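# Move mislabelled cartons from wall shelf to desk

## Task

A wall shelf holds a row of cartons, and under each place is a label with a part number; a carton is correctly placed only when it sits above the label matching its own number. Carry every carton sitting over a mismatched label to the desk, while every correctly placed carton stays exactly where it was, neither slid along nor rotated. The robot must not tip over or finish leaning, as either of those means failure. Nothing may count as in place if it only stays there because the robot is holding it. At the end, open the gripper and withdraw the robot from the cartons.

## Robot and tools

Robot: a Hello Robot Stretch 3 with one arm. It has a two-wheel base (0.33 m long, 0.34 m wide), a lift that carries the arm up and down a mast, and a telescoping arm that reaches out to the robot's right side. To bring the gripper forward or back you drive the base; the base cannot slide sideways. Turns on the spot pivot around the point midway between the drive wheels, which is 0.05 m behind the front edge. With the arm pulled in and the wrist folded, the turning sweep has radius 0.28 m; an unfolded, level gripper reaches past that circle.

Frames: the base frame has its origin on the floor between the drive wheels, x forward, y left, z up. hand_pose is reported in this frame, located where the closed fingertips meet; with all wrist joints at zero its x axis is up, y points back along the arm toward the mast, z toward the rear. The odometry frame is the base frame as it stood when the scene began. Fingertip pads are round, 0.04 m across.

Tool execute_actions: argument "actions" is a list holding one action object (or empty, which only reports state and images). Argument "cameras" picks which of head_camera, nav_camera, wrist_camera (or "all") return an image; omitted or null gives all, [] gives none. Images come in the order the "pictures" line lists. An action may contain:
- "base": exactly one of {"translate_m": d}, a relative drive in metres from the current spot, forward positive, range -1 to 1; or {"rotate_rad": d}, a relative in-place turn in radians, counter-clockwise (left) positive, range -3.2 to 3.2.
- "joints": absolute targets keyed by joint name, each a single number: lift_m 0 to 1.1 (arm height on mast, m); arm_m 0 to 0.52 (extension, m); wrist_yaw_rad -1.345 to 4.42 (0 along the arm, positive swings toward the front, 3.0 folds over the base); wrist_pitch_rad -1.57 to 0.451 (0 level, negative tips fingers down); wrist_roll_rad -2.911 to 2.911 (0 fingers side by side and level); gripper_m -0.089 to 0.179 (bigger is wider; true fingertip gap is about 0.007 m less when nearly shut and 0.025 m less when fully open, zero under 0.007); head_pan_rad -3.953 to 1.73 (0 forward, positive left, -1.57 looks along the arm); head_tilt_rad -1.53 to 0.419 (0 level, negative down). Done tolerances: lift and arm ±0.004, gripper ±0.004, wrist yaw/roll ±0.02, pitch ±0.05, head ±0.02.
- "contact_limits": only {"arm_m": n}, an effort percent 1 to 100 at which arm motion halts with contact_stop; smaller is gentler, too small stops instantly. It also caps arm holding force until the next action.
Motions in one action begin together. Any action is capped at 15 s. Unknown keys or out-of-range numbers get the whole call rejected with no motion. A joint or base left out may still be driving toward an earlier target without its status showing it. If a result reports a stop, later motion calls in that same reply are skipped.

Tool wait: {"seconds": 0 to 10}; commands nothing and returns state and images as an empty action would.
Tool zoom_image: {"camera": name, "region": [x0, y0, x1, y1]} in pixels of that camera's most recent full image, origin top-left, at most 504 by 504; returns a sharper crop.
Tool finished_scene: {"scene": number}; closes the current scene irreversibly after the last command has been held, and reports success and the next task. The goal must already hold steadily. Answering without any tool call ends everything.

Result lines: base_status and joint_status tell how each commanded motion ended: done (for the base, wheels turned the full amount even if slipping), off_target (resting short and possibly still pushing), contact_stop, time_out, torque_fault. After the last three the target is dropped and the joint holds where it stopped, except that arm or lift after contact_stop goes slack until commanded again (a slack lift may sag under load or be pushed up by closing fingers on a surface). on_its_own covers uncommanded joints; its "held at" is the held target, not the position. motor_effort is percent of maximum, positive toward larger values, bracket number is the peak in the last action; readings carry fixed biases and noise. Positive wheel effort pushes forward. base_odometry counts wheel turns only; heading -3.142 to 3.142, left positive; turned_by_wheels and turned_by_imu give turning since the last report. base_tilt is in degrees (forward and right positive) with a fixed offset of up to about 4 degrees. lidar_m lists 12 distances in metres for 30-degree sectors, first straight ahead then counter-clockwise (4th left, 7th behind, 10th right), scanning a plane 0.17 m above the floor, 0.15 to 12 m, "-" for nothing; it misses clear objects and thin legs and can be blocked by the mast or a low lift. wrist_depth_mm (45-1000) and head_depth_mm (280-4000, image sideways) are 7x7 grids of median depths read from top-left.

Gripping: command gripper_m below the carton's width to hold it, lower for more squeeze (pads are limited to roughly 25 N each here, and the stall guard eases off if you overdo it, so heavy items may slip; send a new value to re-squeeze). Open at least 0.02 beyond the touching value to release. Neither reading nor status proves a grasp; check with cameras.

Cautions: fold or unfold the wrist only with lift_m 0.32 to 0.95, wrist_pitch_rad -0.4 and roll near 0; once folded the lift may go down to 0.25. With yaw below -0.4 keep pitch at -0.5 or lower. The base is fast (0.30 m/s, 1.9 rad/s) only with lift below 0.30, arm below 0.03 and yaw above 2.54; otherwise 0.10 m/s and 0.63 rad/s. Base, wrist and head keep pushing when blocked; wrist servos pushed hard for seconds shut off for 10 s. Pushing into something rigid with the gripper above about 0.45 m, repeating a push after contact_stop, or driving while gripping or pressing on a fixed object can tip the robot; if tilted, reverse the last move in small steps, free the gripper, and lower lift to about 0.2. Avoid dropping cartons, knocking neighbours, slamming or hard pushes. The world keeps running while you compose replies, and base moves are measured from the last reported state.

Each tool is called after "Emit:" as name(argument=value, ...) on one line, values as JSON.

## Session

Emit:
execute_actions(actions=[])

Scene clock: 0.00 s.
base_odometry: x=+0.000 y=+0.000 heading=+0.000 (m, m, rad; odometry frame)
turned_by_wheels: +0.000 (rad since the last result)
turned_by_imu: +0.000 (rad since the last result)
base_tilt: forward=-0.5 right=+0.3 (deg)
lidar_m: 1.46 1.47 1.65 2.19 1.72 2.15 2.30 1.88 2.24 2.58 2.57 1.73
head_depth_mm: 1610 1616 1623 1621 1633 1631 1649 / 1558 1563 1560 1578 1566 1574 1586 / 1518 1507 1514 1516 1529 1536 1543 / 1471 1469 1474 1477 1478 1490 1480 / 1421 1429 1434 1431 1434 1446 1446 / 1386 1386 1390 1391 1400 1401 1400 / 1342 1349 1346 1347 1361 1365 1368
base_status: not commanded
joint_positions: lift_m=+0.593 arm_m=+0.000 wrist_yaw_rad=+3.132 wrist_pitch_rad=-0.429 wrist_roll_rad=+0.007 gripper_m=+0.037 head_pan_rad=+0.019 head_tilt_rad=-0.016
joint_status: not commanded
motor_effort: left_wheel=+1 right_wheel=+0 lift_m=+24 arm_m=+1 wrist_yaw_rad=+0 wrist_pitch_rad=+8 wrist_roll_rad=+0 gripper_m=+0 head_pan_rad=+0 head_tilt_rad=+1 (%)
hand_pose: x=-0.0190 y=+0.0783 z=+0.6035 quat_wxyz=(+0.155, +0.694, +0.147, +0.688) (m; base frame)
wrist_depth_mm: - - - - - - - / - - - - - - - / - - - - - - - / - - - - - - - / - - - - - - - / 870 868 877 877 - 852 887 / 750 742 751 778 744 754 745
pictures: head_camera (sideways: a quarter turn clockwise sets it upright), nav_camera (sideways: a quarter turn counterclockwise sets it upright), wrist_camera
Images, in order (width x height): head_camera 896x504, nav_camera 672x504, wrist_camera 644x364.

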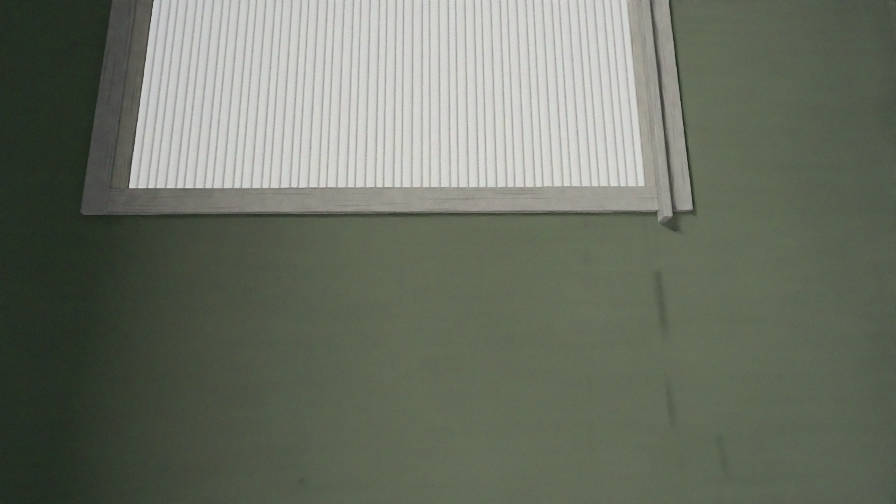

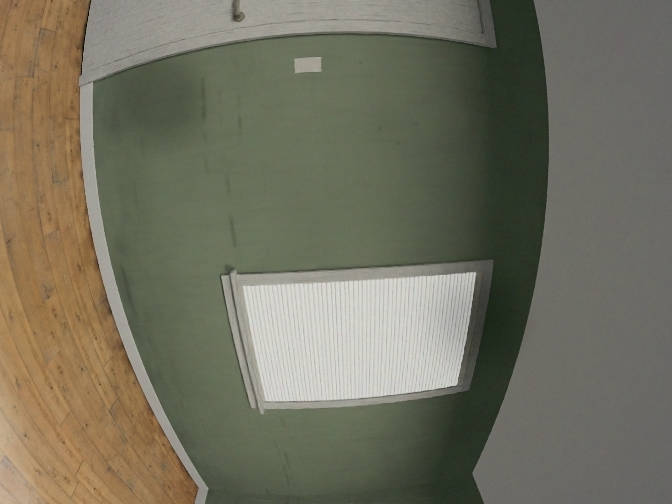

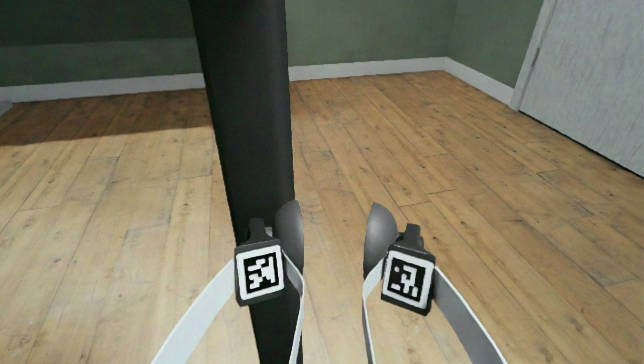

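Emit:
execute_actions(actions=[{"base": {"rotate_rad": -1.3}, "joints": {"lift_m": 0.29, "wrist_yaw_rad": 2.7, "head_pan_rad": -0.1, "head_tilt_rad": -0.2}}], cameras=["head_camera", "nav_camera"])

Scene clock: 8.63 s.
base_odometry: x=+0.000 y=+0.000 heading=-1.300 (m, m, rad; odometry frame)
turned_by_wheels: -1.300 (rad since the last result)
turned_by_imu: -1.287 (rad since the last result)
base_tilt: forward=-0.5 right=+0.3 (deg)
lidar_m: 2.57 2.12 1.53 1.46 1.51 2.00 1.72 2.16 2.40 2.30 1.98 2.69
head_depth_mm: 2447 2525 2613 2663 2821 2297 1741 / 2397 2478 2584 2441 2761 2312 1745 / 2362 2449 2548 2566 2732 2301 1740 / 2333 2424 2492 2571 2695 2325 1743 / 2306 2396 2443 2563 2648 2314 1744 / 2267 2354 2433 2532 2642 2311 1748 / 2250 2327 2405 2485 2573 2321 1737
base_status: done
joint_positions: lift_m=+0.291 arm_m=+0.000 wrist_yaw_rad=+2.702 wrist_pitch_rad=-0.430 wrist_roll_rad=+0.007 gripper_m=+0.037 head_pan_rad=-0.093 head_tilt_rad=-0.198
joint_status: all done
motor_effort: left_wheel=+4(8) right_wheel=-5(8) lift_m=+12(21) arm_m=+0(0) wrist_yaw_rad=-2(4) wrist_pitch_rad=+8(8) wrist_roll_rad=+0(0) gripper_m=+0(0) head_pan_rad=-2(15) head_tilt_rad=-1(12) (%)
hand_pose: x=+0.0737 y=+0.0569 z=+0.3006 quat_wxyz=(+0.298, +0.709, -0.004, +0.639) (m; base frame)
wrist_depth_mm: - - - - - - - / - - - - - - - / - 954 948 932 977 941 977 / - 743 729 728 748 724 744 / - 599 601 607 623 605 610 / - 516 524 514 - 512 513 / 444 - - 434 439 444 432
pictures: head_camera (sideways: a quarter turn clockwise sets it upright), nav_camera (sideways: a quarter turn counterclockwise sets it upright)
Images, in order (width x height): head_camera 896x504, nav_camera 672x504.

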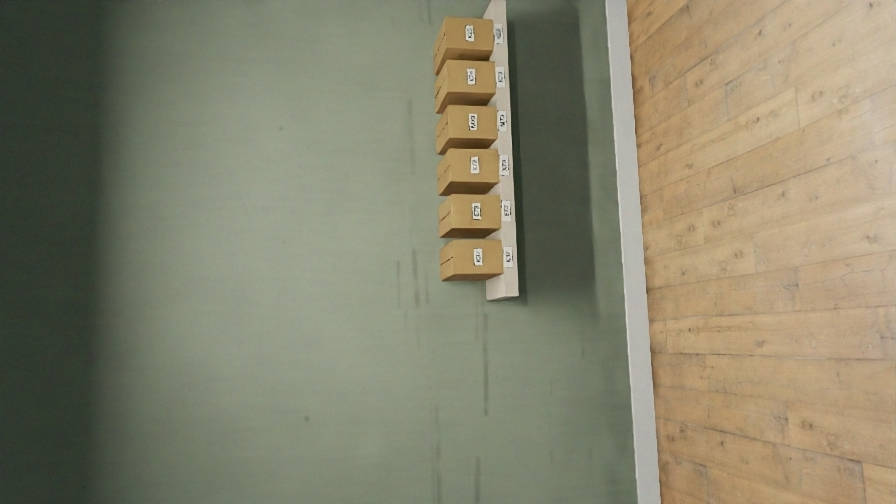

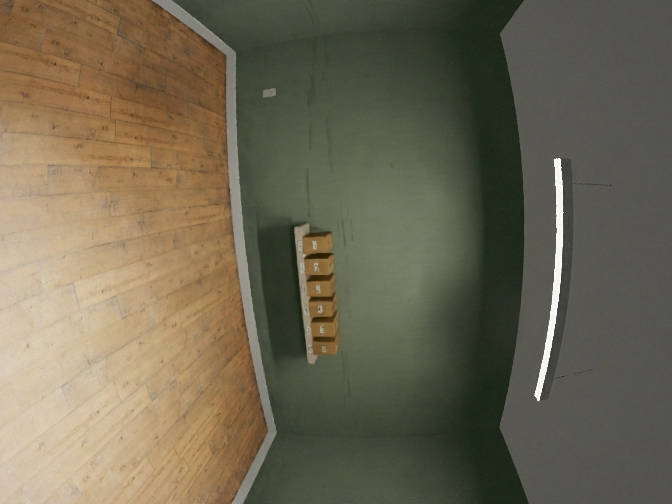

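Emit:
zoom_image(camera="head_camera", region=[440, 10, 530, 150])

Emit:
zoom_image(camera="head_camera", region=[440, 145, 530, 285])

Region (440, 10, 530, 150) of head_camera's 896x504 image, scaled by 3.600, with more detail than that image has; it fills the left 324 columns of this view, and the rest is white.

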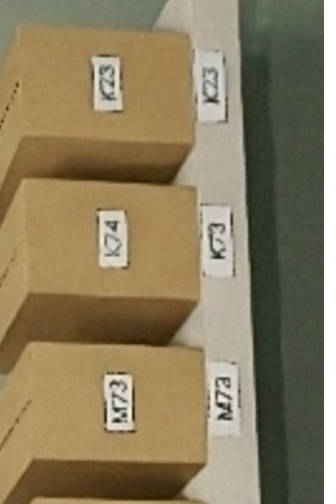

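Region (440, 145, 530, 285) of head_camera's 896x504 image, scaled by 3.600, with more detail than that image has; it fills the left 324 columns of this view, and the rest is white.

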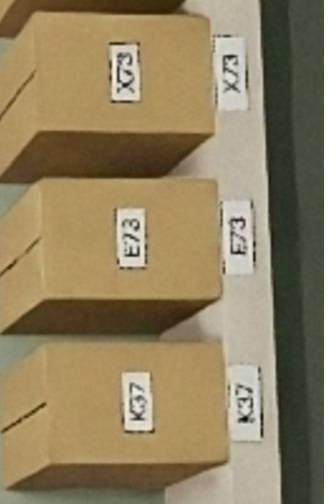

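Emit:
execute_actions(actions=[{"base": {"rotate_rad": -0.43}, "joints": {"wrist_yaw_rad": 2.62, "head_pan_rad": 0.2, "head_tilt_rad": -0.35}}], cameras=[])

Emit:
execute_actions(actions=[{"base": {"translate_m": 1.0}, "joints": {"gripper_m": 0.153, "head_pan_rad": 0.32}}], cameras=["head_camera"])

Scene clock: 23.37 s.
base_odometry: x=+0.000 y=+0.000 heading=-1.730 (m, m, rad; odometry frame)
turned_by_wheels: -0.430 (rad since the last result)
turned_by_imu: -0.425 (rad since the last result)
base_tilt: forward=-0.6 right=+0.3 (deg)
lidar_m: 2.63 2.57 1.94 1.50 1.48 1.55 2.23 1.72 2.15 2.34 1.98 2.24
head_depth_mm: 2515 2695 2865 3084 2522 1878 1491 / 2465 2632 2733 2995 2520 1879 1487 / 2375 2539 2588 2870 2511 1883 1494 / 2329 2454 2534 2762 2522 1876 1491 / 2256 2408 2498 2712 2533 1894 1495 / 2210 2321 2461 2617 2561 1889 1495 / 2146 2269 2391 2567 2542 1879 1494
base_status: done
joint_positions: lift_m=+0.291 arm_m=+0.000 wrist_yaw_rad=+2.621 wrist_pitch_rad=-0.430 wrist_roll_rad=+0.007 gripper_m=+0.037 head_pan_rad=+0.193 head_tilt_rad=-0.346
joint_status: all done
motor_effort: left_wheel=+4(10) right_wheel=-4(11) lift_m=+12(12) arm_m=+1(0) wrist_yaw_rad=-3(3) wrist_pitch_rad=+8(8) wrist_roll_rad=+0(0) gripper_m=+0(0) head_pan_rad=+3(26) head_tilt_rad=-1(9) (%)
hand_pose: x=+0.0895 y=+0.0487 z=+0.3006 quat_wxyz=(+0.324, +0.708, -0.033, +0.627) (m; base frame)
wrist_depth_mm: - - - - - - - / - - - - - - - / 930 936 953 943 946 961 921 / 729 718 738 735 739 729 765 / 608 600 602 607 624 604 607 / - 505 513 511 - 509 512 / - - 444 438 440 447 446
pictures: none
No camera images: the call's "cameras" was empty. Leave "cameras" out to get every camera's image.

Scene clock: 28.37 s.
base_odometry: x=-0.158 y=-0.987 heading=-1.730 (m, m, rad; odometry frame)
turned_by_wheels: +0.000 (rad since the last result)
turned_by_imu: +0.002 (rad since the last result)
base_tilt: forward=-0.5 right=+0.4 (deg)
lidar_m: 1.71 1.67 1.77 1.94 1.92 2.02 2.90 2.64 2.47 1.49 1.50 1.97
head_depth_mm: 1515 1610 1712 1646 1999 1877 1492 / 1493 1581 1683 1569 1950 1872 1495 / 1475 1569 1659 1538 1916 1869 1487 / 1450 1533 1639 1518 1860 1881 1491 / 1431 1511 1603 1482 1838 1879 1498 / 1409 1494 1575 1490 1801 1885 1498 / 1392 1478 1555 1629 1778 1848 1505
base_status: done
joint_positions: lift_m=+0.291 arm_m=+0.000 wrist_yaw_rad=+2.621 wrist_pitch_rad=-0.430 wrist_roll_rad=+0.007 gripper_m=+0.153 head_pan_rad=+0.313 head_tilt_rad=-0.347
joint_status: all done
motor_effort: left_wheel=+3(12) right_wheel=-4(7) lift_m=+12(12) arm_m=+0(1) wrist_yaw_rad=-2(1) wrist_pitch_rad=+8(8) wrist_roll_rad=+0(0) gripper_m=+1(100) head_pan_rad=+4(13) head_tilt_rad=-1(1) (%)
hand_pose: x=+0.0896 y=+0.0486 z=+0.3005 quat_wxyz=(+0.324, +0.708, -0.033, +0.626) (m; base frame)
wrist_depth_mm: - - - - - - - / - - - - - - - / 927 949 923 920 961 954 933 / 733 734 730 726 723 723 741 / 622 616 603 611 610 626 591 / - - 514 520 505 493 521 / - - 445 440 446 447 440
pictures: head_camera (sideways: a quarter turn clockwise sets it upright)
Images, in order (width x height): head_camera 896x504.

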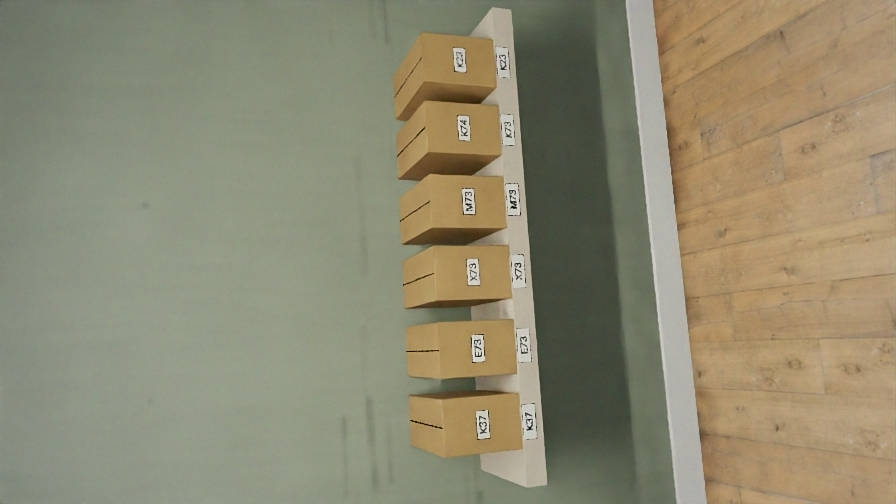

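Emit:
zoom_image(camera="head_camera", region=[435, 30, 545, 160])

Emit:
zoom_image(camera="head_camera", region=[440, 170, 550, 300])

Emit:
zoom_image(camera="head_camera", region=[450, 320, 560, 450])

Region (435, 30, 545, 160) of head_camera's 896x504 image, scaled by 3.877, with more detail than that image has; it fills the left 426 columns of this view, and the rest is white.

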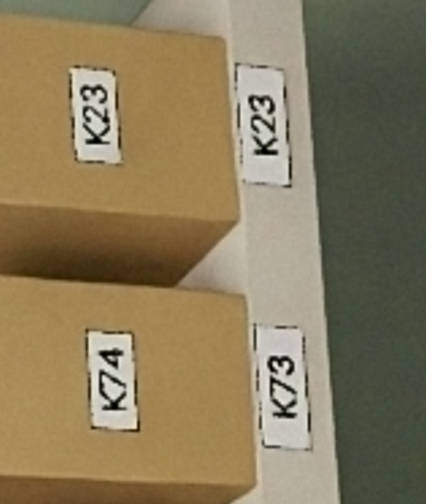

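Region (440, 170, 550, 300) of head_camera's 896x504 image, scaled by 3.877, with more detail than that image has; it fills the left 426 columns of this view, and the rest is white.

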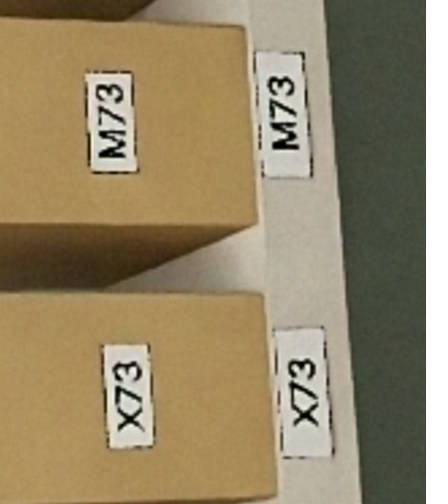

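Region (450, 320, 560, 450) of head_camera's 896x504 image, scaled by 3.877, with more detail than that image has; it fills the left 426 columns of this view, and the rest is white.

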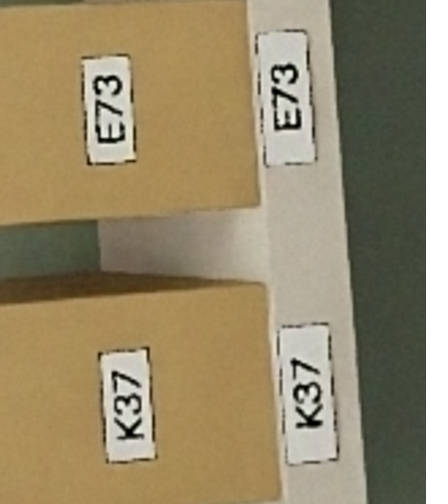

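Emit:
execute_actions(actions=[{"base": {"translate_m": 0.69}}], cameras=[])

Emit:
execute_actions(actions=[{"base": {"translate_m": 0.34}, "joints": {"lift_m": 0.68, "wrist_yaw_rad": 0.0, "wrist_pitch_rad": -1.47, "wrist_roll_rad": 0.0, "head_tilt_rad": -0.6}}], cameras=["head_camera"])

Scene clock: 41.27 s.
base_odometry: x=-0.267 y=-1.669 heading=-1.729 (m, m, rad; odometry frame)
turned_by_wheels: +0.000 (rad since the last result)
turned_by_imu: +0.001 (rad since the last result)
base_tilt: forward=-0.5 right=+0.3 (deg)
lidar_m: 1.07 1.05 1.12 1.61 2.22 2.34 3.31 3.31 1.92 1.22 1.56 1.39
head_depth_mm: 936 992 1054 1131 1181 1041 1418 / 921 980 1039 1113 942 968 1396 / 907 962 1025 1095 907 945 1372 / 893 945 1006 1080 1010 934 1357 / 881 934 994 1057 898 909 1324 / 868 920 976 1039 945 900 1293 / 858 903 964 1025 903 882 1270
base_status: done
joint_positions: lift_m=+0.291 arm_m=+0.000 wrist_yaw_rad=+2.621 wrist_pitch_rad=-0.430 wrist_roll_rad=+0.007 gripper_m=+0.153 head_pan_rad=+0.313 head_tilt_rad=-0.347
joint_status: not commanded
motor_effort: left_wheel=+4(12) right_wheel=-3(7) lift_m=+13(12) arm_m=+0(1) wrist_yaw_rad=-2(2) wrist_pitch_rad=+8(8) wrist_roll_rad=+0(0) gripper_m=+1(1) head_pan_rad=+3(4) head_tilt_rad=-1(1) (%)
hand_pose: x=+0.0896 y=+0.0486 z=+0.3005 quat_wxyz=(+0.324, +0.708, -0.033, +0.626) (m; base frame)
wrist_depth_mm: - - - - - 853 756 / - - - - - 926 786 / 943 917 928 944 961 890 844 / 732 728 734 732 741 730 742 / 609 619 595 600 606 630 607 / - - 507 513 512 494 518 / - - 447 443 442 442 442
pictures: none
No camera images: the call's "cameras" was empty. Leave "cameras" out to get every camera's image.

Scene clock: 46.17 s.
base_odometry: x=-0.321 y=-2.005 heading=-1.729 (m, m, rad; odometry frame)
turned_by_wheels: +0.000 (rad since the last result)
turned_by_imu: +0.001 (rad since the last result)
base_tilt: forward=-0.5 right=+0.4 (deg)
lidar_m: 0.76 0.74 0.79 1.14 2.37 2.49 3.61 3.59 1.61 1.21 1.41 0.99
head_depth_mm: 639 708 792 896 987 782 1246 / 630 695 775 840 673 747 1256 / 621 685 763 812 697 742 1252 / 613 675 749 812 653 716 1247 / 602 663 737 795 654 718 1231 / 594 653 725 788 676 697 1206 / 587 643 713 770 635 665 1198
base_status: done
joint_positions: lift_m=+0.679 arm_m=+0.000 wrist_yaw_rad=+0.002 wrist_pitch_rad=-1.466 wrist_roll_rad=+0.004 gripper_m=+0.153 head_pan_rad=+0.313 head_tilt_rad=-0.593
joint_status: all done
motor_effort: left_wheel=+3(12) right_wheel=-3(8) lift_m=+33(33) arm_m=+1(1) wrist_yaw_rad=-2(4) wrist_pitch_rad=-2(6) wrist_roll_rad=-1(3) gripper_m=+1(1) head_pan_rad=+4(3) head_tilt_rad=-2(15) (%)
hand_pose: x=-0.0216 y=-0.1475 z=+0.5608 quat_wxyz=(+0.525, +0.473, -0.526, -0.474) (m; base frame)
wrist_depth_mm: 725 706 714 709 683 682 669 / 731 714 704 701 692 697 689 / 734 731 712 729 700 696 683 / 725 730 725 720 713 709 694 / 739 741 706 - - 699 701 / 764 - 749 - - 715 708 / 770 758 752 - - 718 736
pictures: head_camera (sideways: a quarter turn clockwise sets it upright)
Images, in order (width x height): head_camera 896x504.

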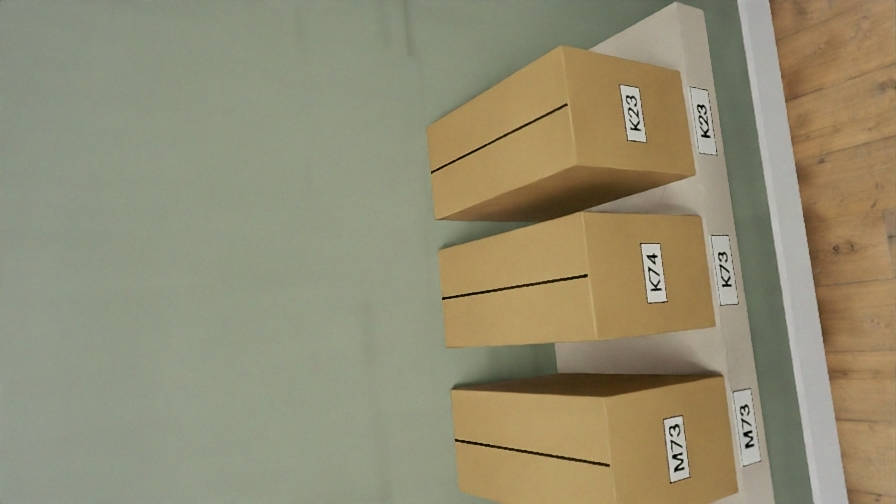

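Emit:
execute_actions(actions=[{"base": {"rotate_rad": 2.017}, "joints": {"lift_m": 1.03, "arm_m": 0.21, "head_pan_rad": -1.57, "head_tilt_rad": -0.6}}], cameras=["head_camera", "wrist_camera"])

Scene clock: 54.90 s.
base_odometry: x=-0.321 y=-2.005 heading=+0.288 (m, m, rad; odometry frame)
turned_by_wheels: +2.017 (rad since the last result)
turned_by_imu: +1.997 (rad since the last result)
base_tilt: forward=-0.5 right=+0.3 (deg)
lidar_m: 2.35 2.44 3.32 3.58 1.60 1.21 1.41 1.05 0.77 0.74 0.77 1.06
head_depth_mm: 608 - 736 798 648 722 1253 / 601 - - 813 689 741 1254 / 609 - - - 640 718 1248 / 609 660 741 827 732 727 1255 / 607 669 747 797 654 727 1254 / 607 668 742 809 654 726 1252 / 606 669 742 799 677 724 1246
base_status: done
joint_positions: lift_m=+1.029 arm_m=+0.210 wrist_yaw_rad=+0.000 wrist_pitch_rad=-1.467 wrist_roll_rad=+0.004 gripper_m=+0.153 head_pan_rad=-1.563 head_tilt_rad=-0.593
joint_status: all done
motor_effort: left_wheel=-2(7) right_wheel=+4(8) lift_m=+33(31) arm_m=+3(5) wrist_yaw_rad=-1(2) wrist_pitch_rad=-1(2) wrist_roll_rad=-1(1) gripper_m=+1(1) head_pan_rad=-2(40) head_tilt_rad=-2(0) (%)
hand_pose: x=-0.0216 y=-0.3572 z=+0.9108 quat_wxyz=(+0.524, +0.473, -0.526, -0.475) (m; base frame)
wrist_depth_mm: 273 242 259 250 222 260 218 / 412 410 393 405 396 346 390 / - - - - - - - / - - - - - - - / - - - - - - - / - - - - - - - / - - - - - - -
pictures: head_camera (sideways: a quarter turn clockwise sets it upright), wrist_camera
Images, in order (width x height): head_camera 896x504, wrist_camera 644x364.

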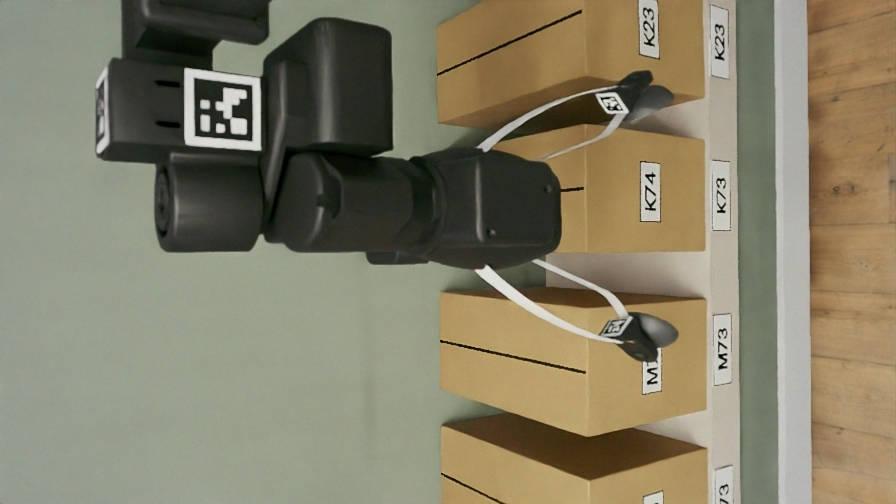

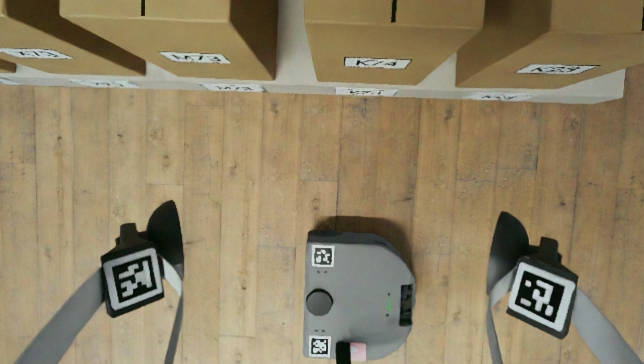

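Emit:
execute_actions(actions=[{"base": {"translate_m": -0.033}, "joints": {"lift_m": 1.0, "arm_m": 0.46}, "contact_limits": {"arm_m": 15}}], cameras=["head_camera", "wrist_camera"])

Scene clock: 61.33 s.
base_odometry: x=-0.352 y=-2.014 heading=+0.287 (m, m, rad; odometry frame)
turned_by_wheels: +0.000 (rad since the last result)
turned_by_imu: +0.000 (rad since the last result)
base_tilt: forward=-0.5 right=+0.4 (deg)
lidar_m: 2.38 2.48 3.35 3.59 1.58 1.18 1.37 1.06 0.77 0.75 0.77 1.06
head_depth_mm: 608 - 771 813 651 722 1248 / 608 - 747 799 672 726 1246 / 600 - 746 809 653 729 1254 / 607 671 739 796 652 718 1246 / 607 669 745 812 777 744 1250 / 608 670 746 796 653 720 1251 / 608 668 743 810 676 724 1244
base_status: done
joint_positions: lift_m=+1.001 arm_m=+0.460 wrist_yaw_rad=+0.000 wrist_pitch_rad=-1.467 wrist_roll_rad=+0.004 gripper_m=+0.153 head_pan_rad=-1.563 head_tilt_rad=-0.593
joint_status: all done
motor_effort: left_wheel=-3(7) right_wheel=+4(7) lift_m=+12(27) arm_m=+4(4) wrist_yaw_rad=+0(0) wrist_pitch_rad=-1(2) wrist_roll_rad=-1(1) gripper_m=+1(1) head_pan_rad=-3(3) head_tilt_rad=-2(2) (%)
contact_limits: arm_m 15 (drawing in: default 21, maximum 35; extending or still: default 30, maximum 48)
hand_pose: x=-0.0216 y=-0.6071 z=+0.8819 quat_wxyz=(+0.524, +0.473, -0.526, -0.475) (m; base frame)
wrist_depth_mm: 202 200 229 197 195 198 189 / 205 202 259 199 196 205 195 / 207 206 266 202 200 204 194 / 208 207 249 202 201 203 197 / 213 210 254 204 204 219 199 / 214 - 258 208 208 236 202 / 218 213 262 212 208 206 204
pictures: head_camera (sideways: a quarter turn clockwise sets it upright), wrist_camera
Images, in order (width x height): head_camera 896x504, wrist_camera 644x364.

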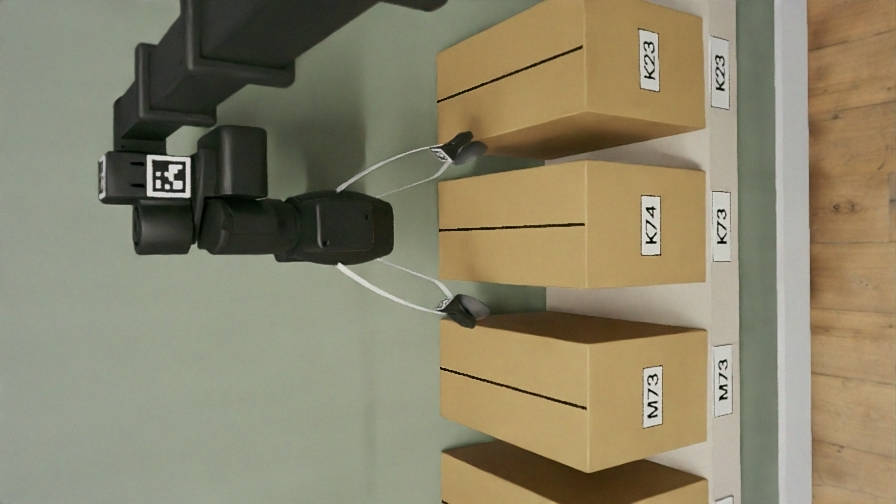

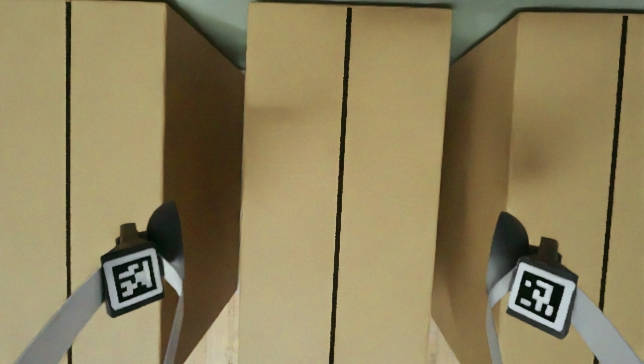

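Emit:
execute_actions(actions=[{"joints": {"lift_m": 0.958}}], cameras=["head_camera", "wrist_camera"])

Scene clock: 70.33 s.
base_odometry: x=-0.352 y=-2.014 heading=+0.287 (m, m, rad; odometry frame)
turned_by_wheels: +0.000 (rad since the last result)
turned_by_imu: +0.000 (rad since the last result)
base_tilt: forward=-0.6 right=+0.4 (deg)
lidar_m: 2.38 2.48 3.36 3.56 1.58 1.18 1.37 1.05 0.77 0.75 0.77 1.06
head_depth_mm: 609 671 - 777 648 723 1242 / 608 650 758 795 672 725 1250 / 608 650 758 810 652 729 1245 / 607 661 745 778 652 719 1256 / 607 669 745 811 774 743 1251 / 607 670 744 796 653 716 1255 / 607 669 745 811 676 727 1247
base_status: not commanded
joint_positions: lift_m=+0.959 arm_m=+0.460 wrist_yaw_rad=+0.000 wrist_pitch_rad=-1.467 wrist_roll_rad=+0.004 gripper_m=+0.153 head_pan_rad=-1.563 head_tilt_rad=-0.593
joint_status: all done
motor_effort: left_wheel=-2(3) right_wheel=+4(4) lift_m=+12(8) arm_m=+5(4) wrist_yaw_rad=-1(1) wrist_pitch_rad=-1(1) wrist_roll_rad=-1(1) gripper_m=+1(1) head_pan_rad=-4(2) head_tilt_rad=-2(2) (%)
hand_pose: x=-0.0216 y=-0.6071 z=+0.8399 quat_wxyz=(+0.524, +0.473, -0.526, -0.475) (m; base frame)
wrist_depth_mm: 160 172 158 156 154 179 152 / 162 175 160 158 157 193 154 / 164 178 161 158 158 189 154 / 165 181 163 161 159 190 157 / 167 168 165 162 161 218 158 / 169 - 167 165 163 236 160 / - 189 168 167 165 198 162
pictures: head_camera (sideways: a quarter turn clockwise sets it upright), wrist_camera
Images, in order (width x height): head_camera 896x504, wrist_camera 644x364.

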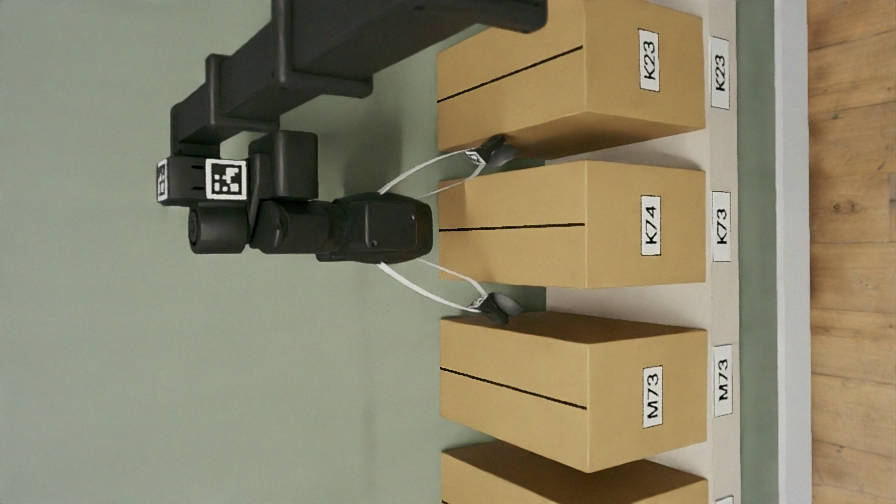

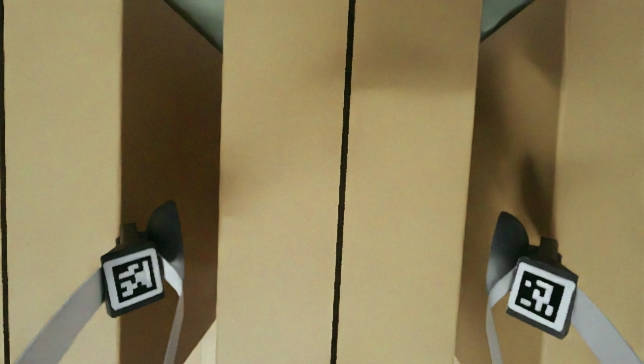

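Emit:
zoom_image(camera="wrist_camera", region=[440, 180, 644, 364])

Emit:
zoom_image(camera="head_camera", region=[420, 100, 620, 350])

Region (440, 180, 644, 364) of wrist_camera's 644x364 image, scaled by 2.471; it fills the top 455 rows of this view, and the rest is white.

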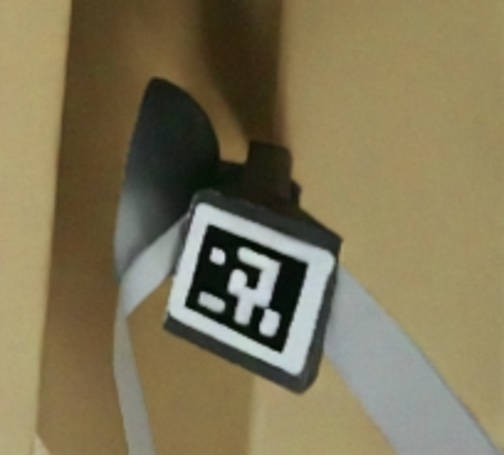

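Region (420, 100, 620, 350) of head_camera's 896x504 image, scaled by 2.016, with more detail than that image has; it fills the left 403 columns of this view, and the rest is white.

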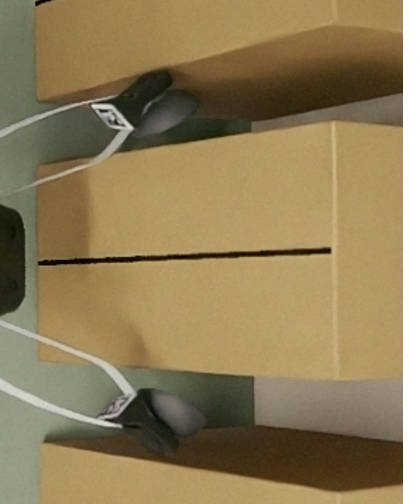

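Emit:
execute_actions(actions=[{"joints": {"lift_m": 0.927, "gripper_m": 0.149}}], cameras=["head_camera", "wrist_camera"])

Scene clock: 79.07 s.
base_odometry: x=-0.352 y=-2.014 heading=+0.287 (m, m, rad; odometry frame)
turned_by_wheels: +0.000 (rad since the last result)
turned_by_imu: +0.000 (rad since the last result)
base_tilt: forward=-0.5 right=+0.4 (deg)
lidar_m: 2.38 2.49 3.35 3.59 1.58 1.19 1.38 1.06 0.77 0.74 0.77 1.07
head_depth_mm: 609 671 725 - 649 722 1250 / 608 659 771 787 671 726 1252 / 608 660 772 808 654 729 1250 / 608 664 744 763 651 718 1249 / 608 671 746 809 773 743 1251 / 606 670 744 797 653 718 1250 / 607 668 744 810 675 726 1245
base_status: not commanded
joint_positions: lift_m=+0.928 arm_m=+0.460 wrist_yaw_rad=+0.000 wrist_pitch_rad=-1.467 wrist_roll_rad=+0.004 gripper_m=+0.149 head_pan_rad=-1.563 head_tilt_rad=-0.593
joint_status: all done
motor_effort: left_wheel=-2(3) right_wheel=+4(4) lift_m=+12(14) arm_m=+3(3) wrist_yaw_rad=+0(0) wrist_pitch_rad=-1(1) wrist_roll_rad=-1(1) gripper_m=+0(87) head_pan_rad=-3(3) head_tilt_rad=-2(2) (%)
hand_pose: x=-0.0216 y=-0.6071 z=+0.8089 quat_wxyz=(+0.524, +0.473, -0.526, -0.475) (m; base frame)
wrist_depth_mm: 130 173 127 126 125 124 134 / 132 175 129 127 126 125 133 / 133 178 130 128 127 166 133 / 134 179 132 130 129 165 132 / 137 161 132 132 131 130 132 / 137 - 134 133 132 132 130 / - 188 136 135 133 172 131
pictures: head_camera (sideways: a quarter turn clockwise sets it upright), wrist_camera
Images, in order (width x height): head_camera 896x504, wrist_camera 644x364.

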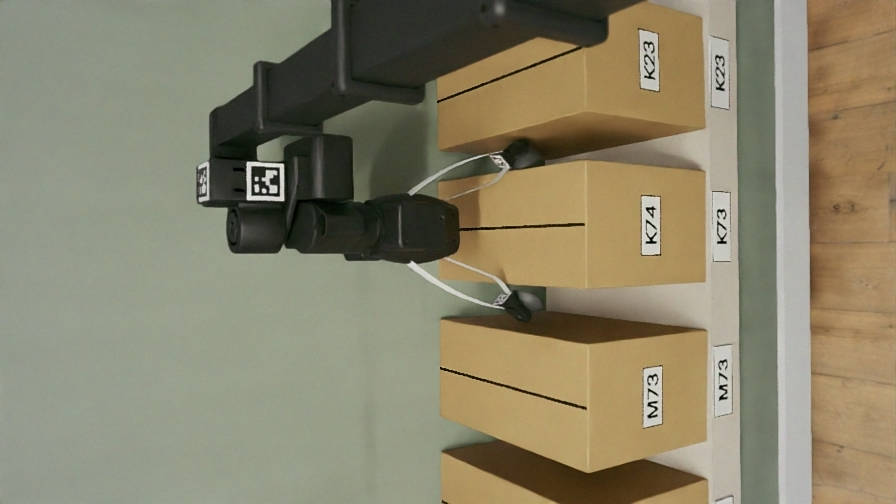

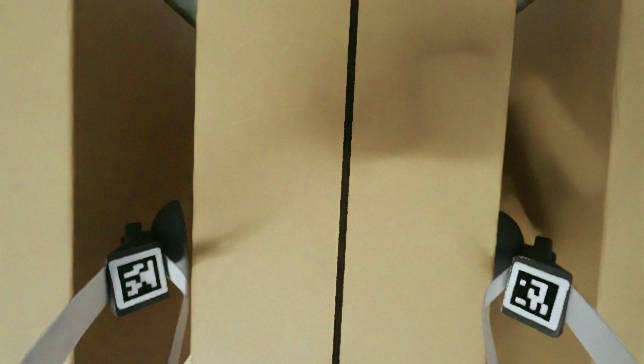

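Emit:
execute_actions(actions=[{"base": {"translate_m": -0.002}, "joints": {"gripper_m": 0.095}}], cameras=[])

Scene clock: 81.87 s.
base_odometry: x=-0.354 y=-2.014 heading=+0.287 (m, m, rad; odometry frame)
turned_by_wheels: +0.000 (rad since the last result)
turned_by_imu: +0.000 (rad since the last result)
base_tilt: forward=-0.5 right=+0.4 (deg)
lidar_m: 2.39 2.48 3.36 3.56 1.58 1.18 1.37 1.05 0.77 0.74 0.77 1.06
head_depth_mm: 609 669 723 - 650 721 1246 / 609 660 773 786 662 728 1244 / 608 662 773 813 653 730 1244 / 607 666 745 777 652 718 1248 / 606 669 747 807 790 743 1250 / 607 668 744 798 653 715 1248 / 606 669 743 809 678 727 1248
base_status: done
joint_positions: lift_m=+0.928 arm_m=+0.460 wrist_yaw_rad=+0.000 wrist_pitch_rad=-1.467 wrist_roll_rad=+0.004 gripper_m=+0.113 head_pan_rad=-1.563 head_tilt_rad=-0.593
joint_status: gripper_m off_target (ended at +0.113, target +0.095)
motor_effort: left_wheel=-2(6) right_wheel=+4(8) lift_m=+12(12) arm_m=+4(4) wrist_yaw_rad=+0(0) wrist_pitch_rad=-1(1) wrist_roll_rad=-1(1) gripper_m=-100(100) head_pan_rad=-3(3) head_tilt_rad=-2(2) (%)
hand_pose: x=-0.0216 y=-0.6071 z=+0.8089 quat_wxyz=(+0.524, +0.473, -0.526, -0.475) (m; base frame)
wrist_depth_mm: 132 176 127 126 124 124 131 / 135 178 128 127 126 164 131 / 135 182 129 128 127 163 130 / 136 183 131 130 129 161 129 / 137 170 132 131 130 161 129 / 137 - 134 133 132 - 130 / - 192 135 134 133 176 131
pictures: none
No camera images: the call's "cameras" was empty. Leave "cameras" out to get every camera's image.

Emit:
execute_actions(actions=[], cameras=["wrist_camera"])

Scene clock: 86.93 s.
base_odometry: x=-0.354 y=-2.014 heading=+0.287 (m, m, rad; odometry frame)
turned_by_wheels: +0.000 (rad since the last result)
turned_by_imu: +0.000 (rad since the last result)
base_tilt: forward=-0.5 right=+0.4 (deg)
lidar_m: 2.39 2.48 3.35 3.56 1.58 1.18 1.37 1.05 0.77 0.74 0.77 1.06
head_depth_mm: 610 671 723 - 649 719 1250 / 610 661 771 787 661 723 1245 / 607 658 770 811 652 729 1252 / 607 664 745 779 651 720 1256 / 608 668 746 811 790 743 1246 / 608 670 746 795 653 717 1247 / 606 668 746 808 675 726 1249
base_status: done
joint_positions: lift_m=+0.928 arm_m=+0.460 wrist_yaw_rad=+0.000 wrist_pitch_rad=-1.467 wrist_roll_rad=+0.004 gripper_m=+0.096 head_pan_rad=-1.563 head_tilt_rad=-0.593
joint_status: gripper_m off_target (ended at +0.113, target +0.095)
on_its_own: gripper_m moved -0.017 to your old target +0.095
motor_effort: left_wheel=-3(6) right_wheel=+4(8) lift_m=+12(12) arm_m=+4(4) wrist_yaw_rad=+0(0) wrist_pitch_rad=-1(1) wrist_roll_rad=-1(1) gripper_m=-55(100) head_pan_rad=-4(3) head_tilt_rad=-2(2) (%)
hand_pose: x=-0.0216 y=-0.6071 z=+0.8089 quat_wxyz=(+0.524, +0.473, -0.526, -0.475) (m; base frame)
wrist_depth_mm: 133 175 127 126 124 124 131 / 134 178 128 127 126 164 131 / 136 181 130 128 127 163 130 / 137 184 131 129 128 161 129 / 137 169 132 131 130 160 128 / 138 - 133 132 131 - 129 / - 192 136 134 133 174 130
pictures: wrist_camera
Images, in order (width x height): wrist_camera 644x364.

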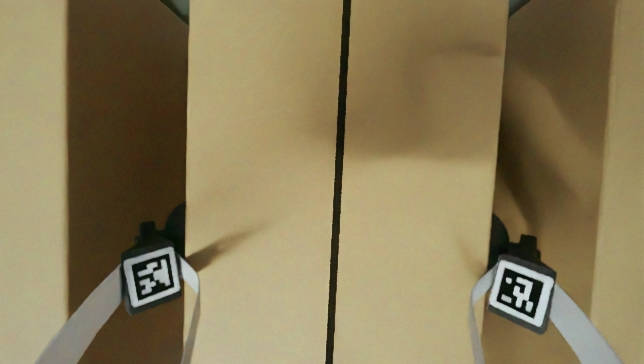

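Emit:
execute_actions(actions=[{"joints": {"lift_m": 0.948}}], cameras=["head_camera"])

Scene clock: 88.80 s.
base_odometry: x=-0.354 y=-2.014 heading=+0.287 (m, m, rad; odometry frame)
turned_by_wheels: +0.000 (rad since the last result)
turned_by_imu: +0.000 (rad since the last result)
base_tilt: forward=-0.6 right=+0.3 (deg)
lidar_m: 2.38 2.47 3.36 3.57 1.58 1.18 1.37 1.05 0.77 0.75 0.77 1.06
head_depth_mm: 609 672 - 745 644 721 1239 / 609 652 758 797 661 727 1250 / 607 651 771 798 641 728 1248 / 607 661 748 743 640 724 1249 / 608 669 746 811 790 746 1253 / 609 670 744 795 655 719 1255 / 608 669 744 810 676 726 1247
base_status: not commanded
joint_positions: lift_m=+0.947 arm_m=+0.460 wrist_yaw_rad=+0.000 wrist_pitch_rad=-1.468 wrist_roll_rad=+0.004 gripper_m=+0.096 head_pan_rad=-1.563 head_tilt_rad=-0.593
joint_status: all done
motor_effort: left_wheel=-2(2) right_wheel=+3(4) lift_m=+33(39) arm_m=+4(3) wrist_yaw_rad=+1(1) wrist_pitch_rad=-1(0) wrist_roll_rad=-1(1) gripper_m=-55(55) head_pan_rad=-3(4) head_tilt_rad=-2(2) (%)
hand_pose: x=-0.0216 y=-0.6071 z=+0.8288 quat_wxyz=(+0.524, +0.473, -0.526, -0.475) (m; base frame)
wrist_depth_mm: 149 176 127 125 125 124 141 / 150 179 128 127 126 163 142 / 152 181 129 129 127 163 144 / 154 183 130 130 129 162 145 / 155 170 132 131 130 161 147 / 157 - 133 133 131 - 150 / - 192 136 133 133 174 151
pictures: head_camera (sideways: a quarter turn clockwise sets it upright)
Images, in order (width x height): head_camera 896x504.

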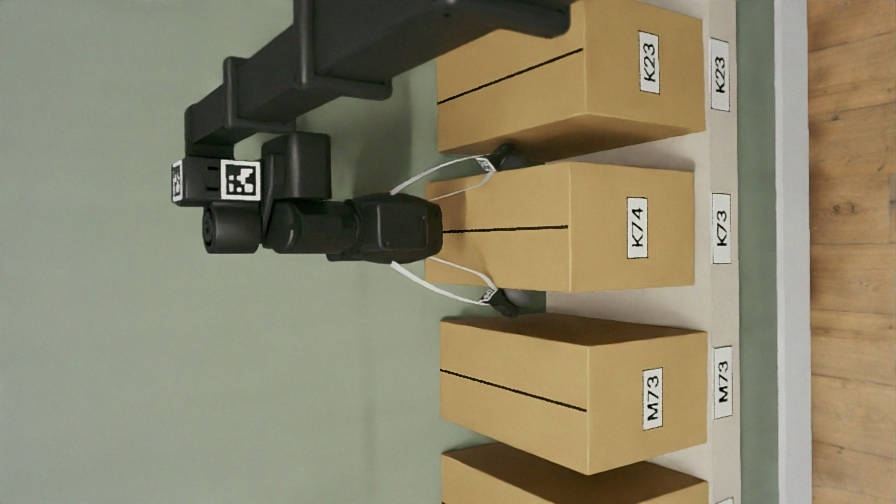

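Emit:
execute_actions(actions=[{"joints": {"lift_m": 1.04, "arm_m": 0.15, "head_pan_rad": 1.4, "head_tilt_rad": -0.25}}], cameras=["head_camera", "wrist_camera"])

Scene clock: 94.17 s.
base_odometry: x=-0.354 y=-2.014 heading=+0.287 (m, m, rad; odometry frame)
turned_by_wheels: +0.000 (rad since the last result)
turned_by_imu: +0.000 (rad since the last result)
base_tilt: forward=-0.5 right=+0.4 (deg)
lidar_m: 2.38 2.48 3.35 3.58 1.58 1.18 1.37 1.05 0.77 0.75 0.77 1.06
head_depth_mm: 3861 - - - 2973 2099 1623 / 3488 3978 - - 2982 2100 1619 / 3245 3879 - - 2938 2089 1618 / 3658 3807 3926 - 2974 2092 1615 / 3582 3727 3895 - 2991 2110 1627 / 3530 3608 3837 - 2969 2094 1623 / 3476 3611 3761 3883 3004 2110 1630
base_status: not commanded
joint_positions: lift_m=+1.039 arm_m=+0.150 wrist_yaw_rad=+0.000 wrist_pitch_rad=-1.468 wrist_roll_rad=+0.004 gripper_m=+0.096 head_pan_rad=+1.393 head_tilt_rad=-0.261
joint_status: all done
motor_effort: left_wheel=-2(2) right_wheel=+4(4) lift_m=+34(35) arm_m=-3(1) wrist_yaw_rad=+0(1) wrist_pitch_rad=-1(1) wrist_roll_rad=-1(1) gripper_m=-55(55) head_pan_rad=+2(44) head_tilt_rad=+4(17) (%)
hand_pose: x=-0.0216 y=-0.2975 z=+0.9208 quat_wxyz=(+0.524, +0.473, -0.526, -0.475) (m; base frame)
wrist_depth_mm: 417 405 127 125 124 124 830 / - - 128 127 126 450 - / - - 130 128 127 - - / - - 131 130 128 - - / - - 133 131 130 - - / - - 134 133 131 - - / - - 135 135 133 - -
pictures: head_camera (sideways: a quarter turn clockwise sets it upright), wrist_camera
Images, in order (width x height): head_camera 896x504, wrist_camera 644x364.

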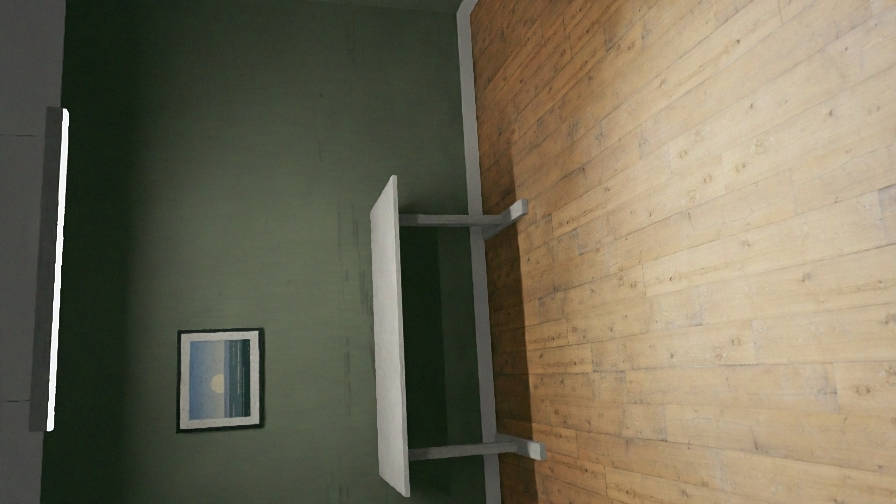

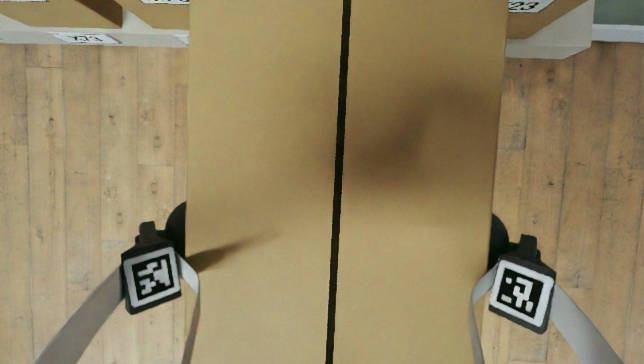

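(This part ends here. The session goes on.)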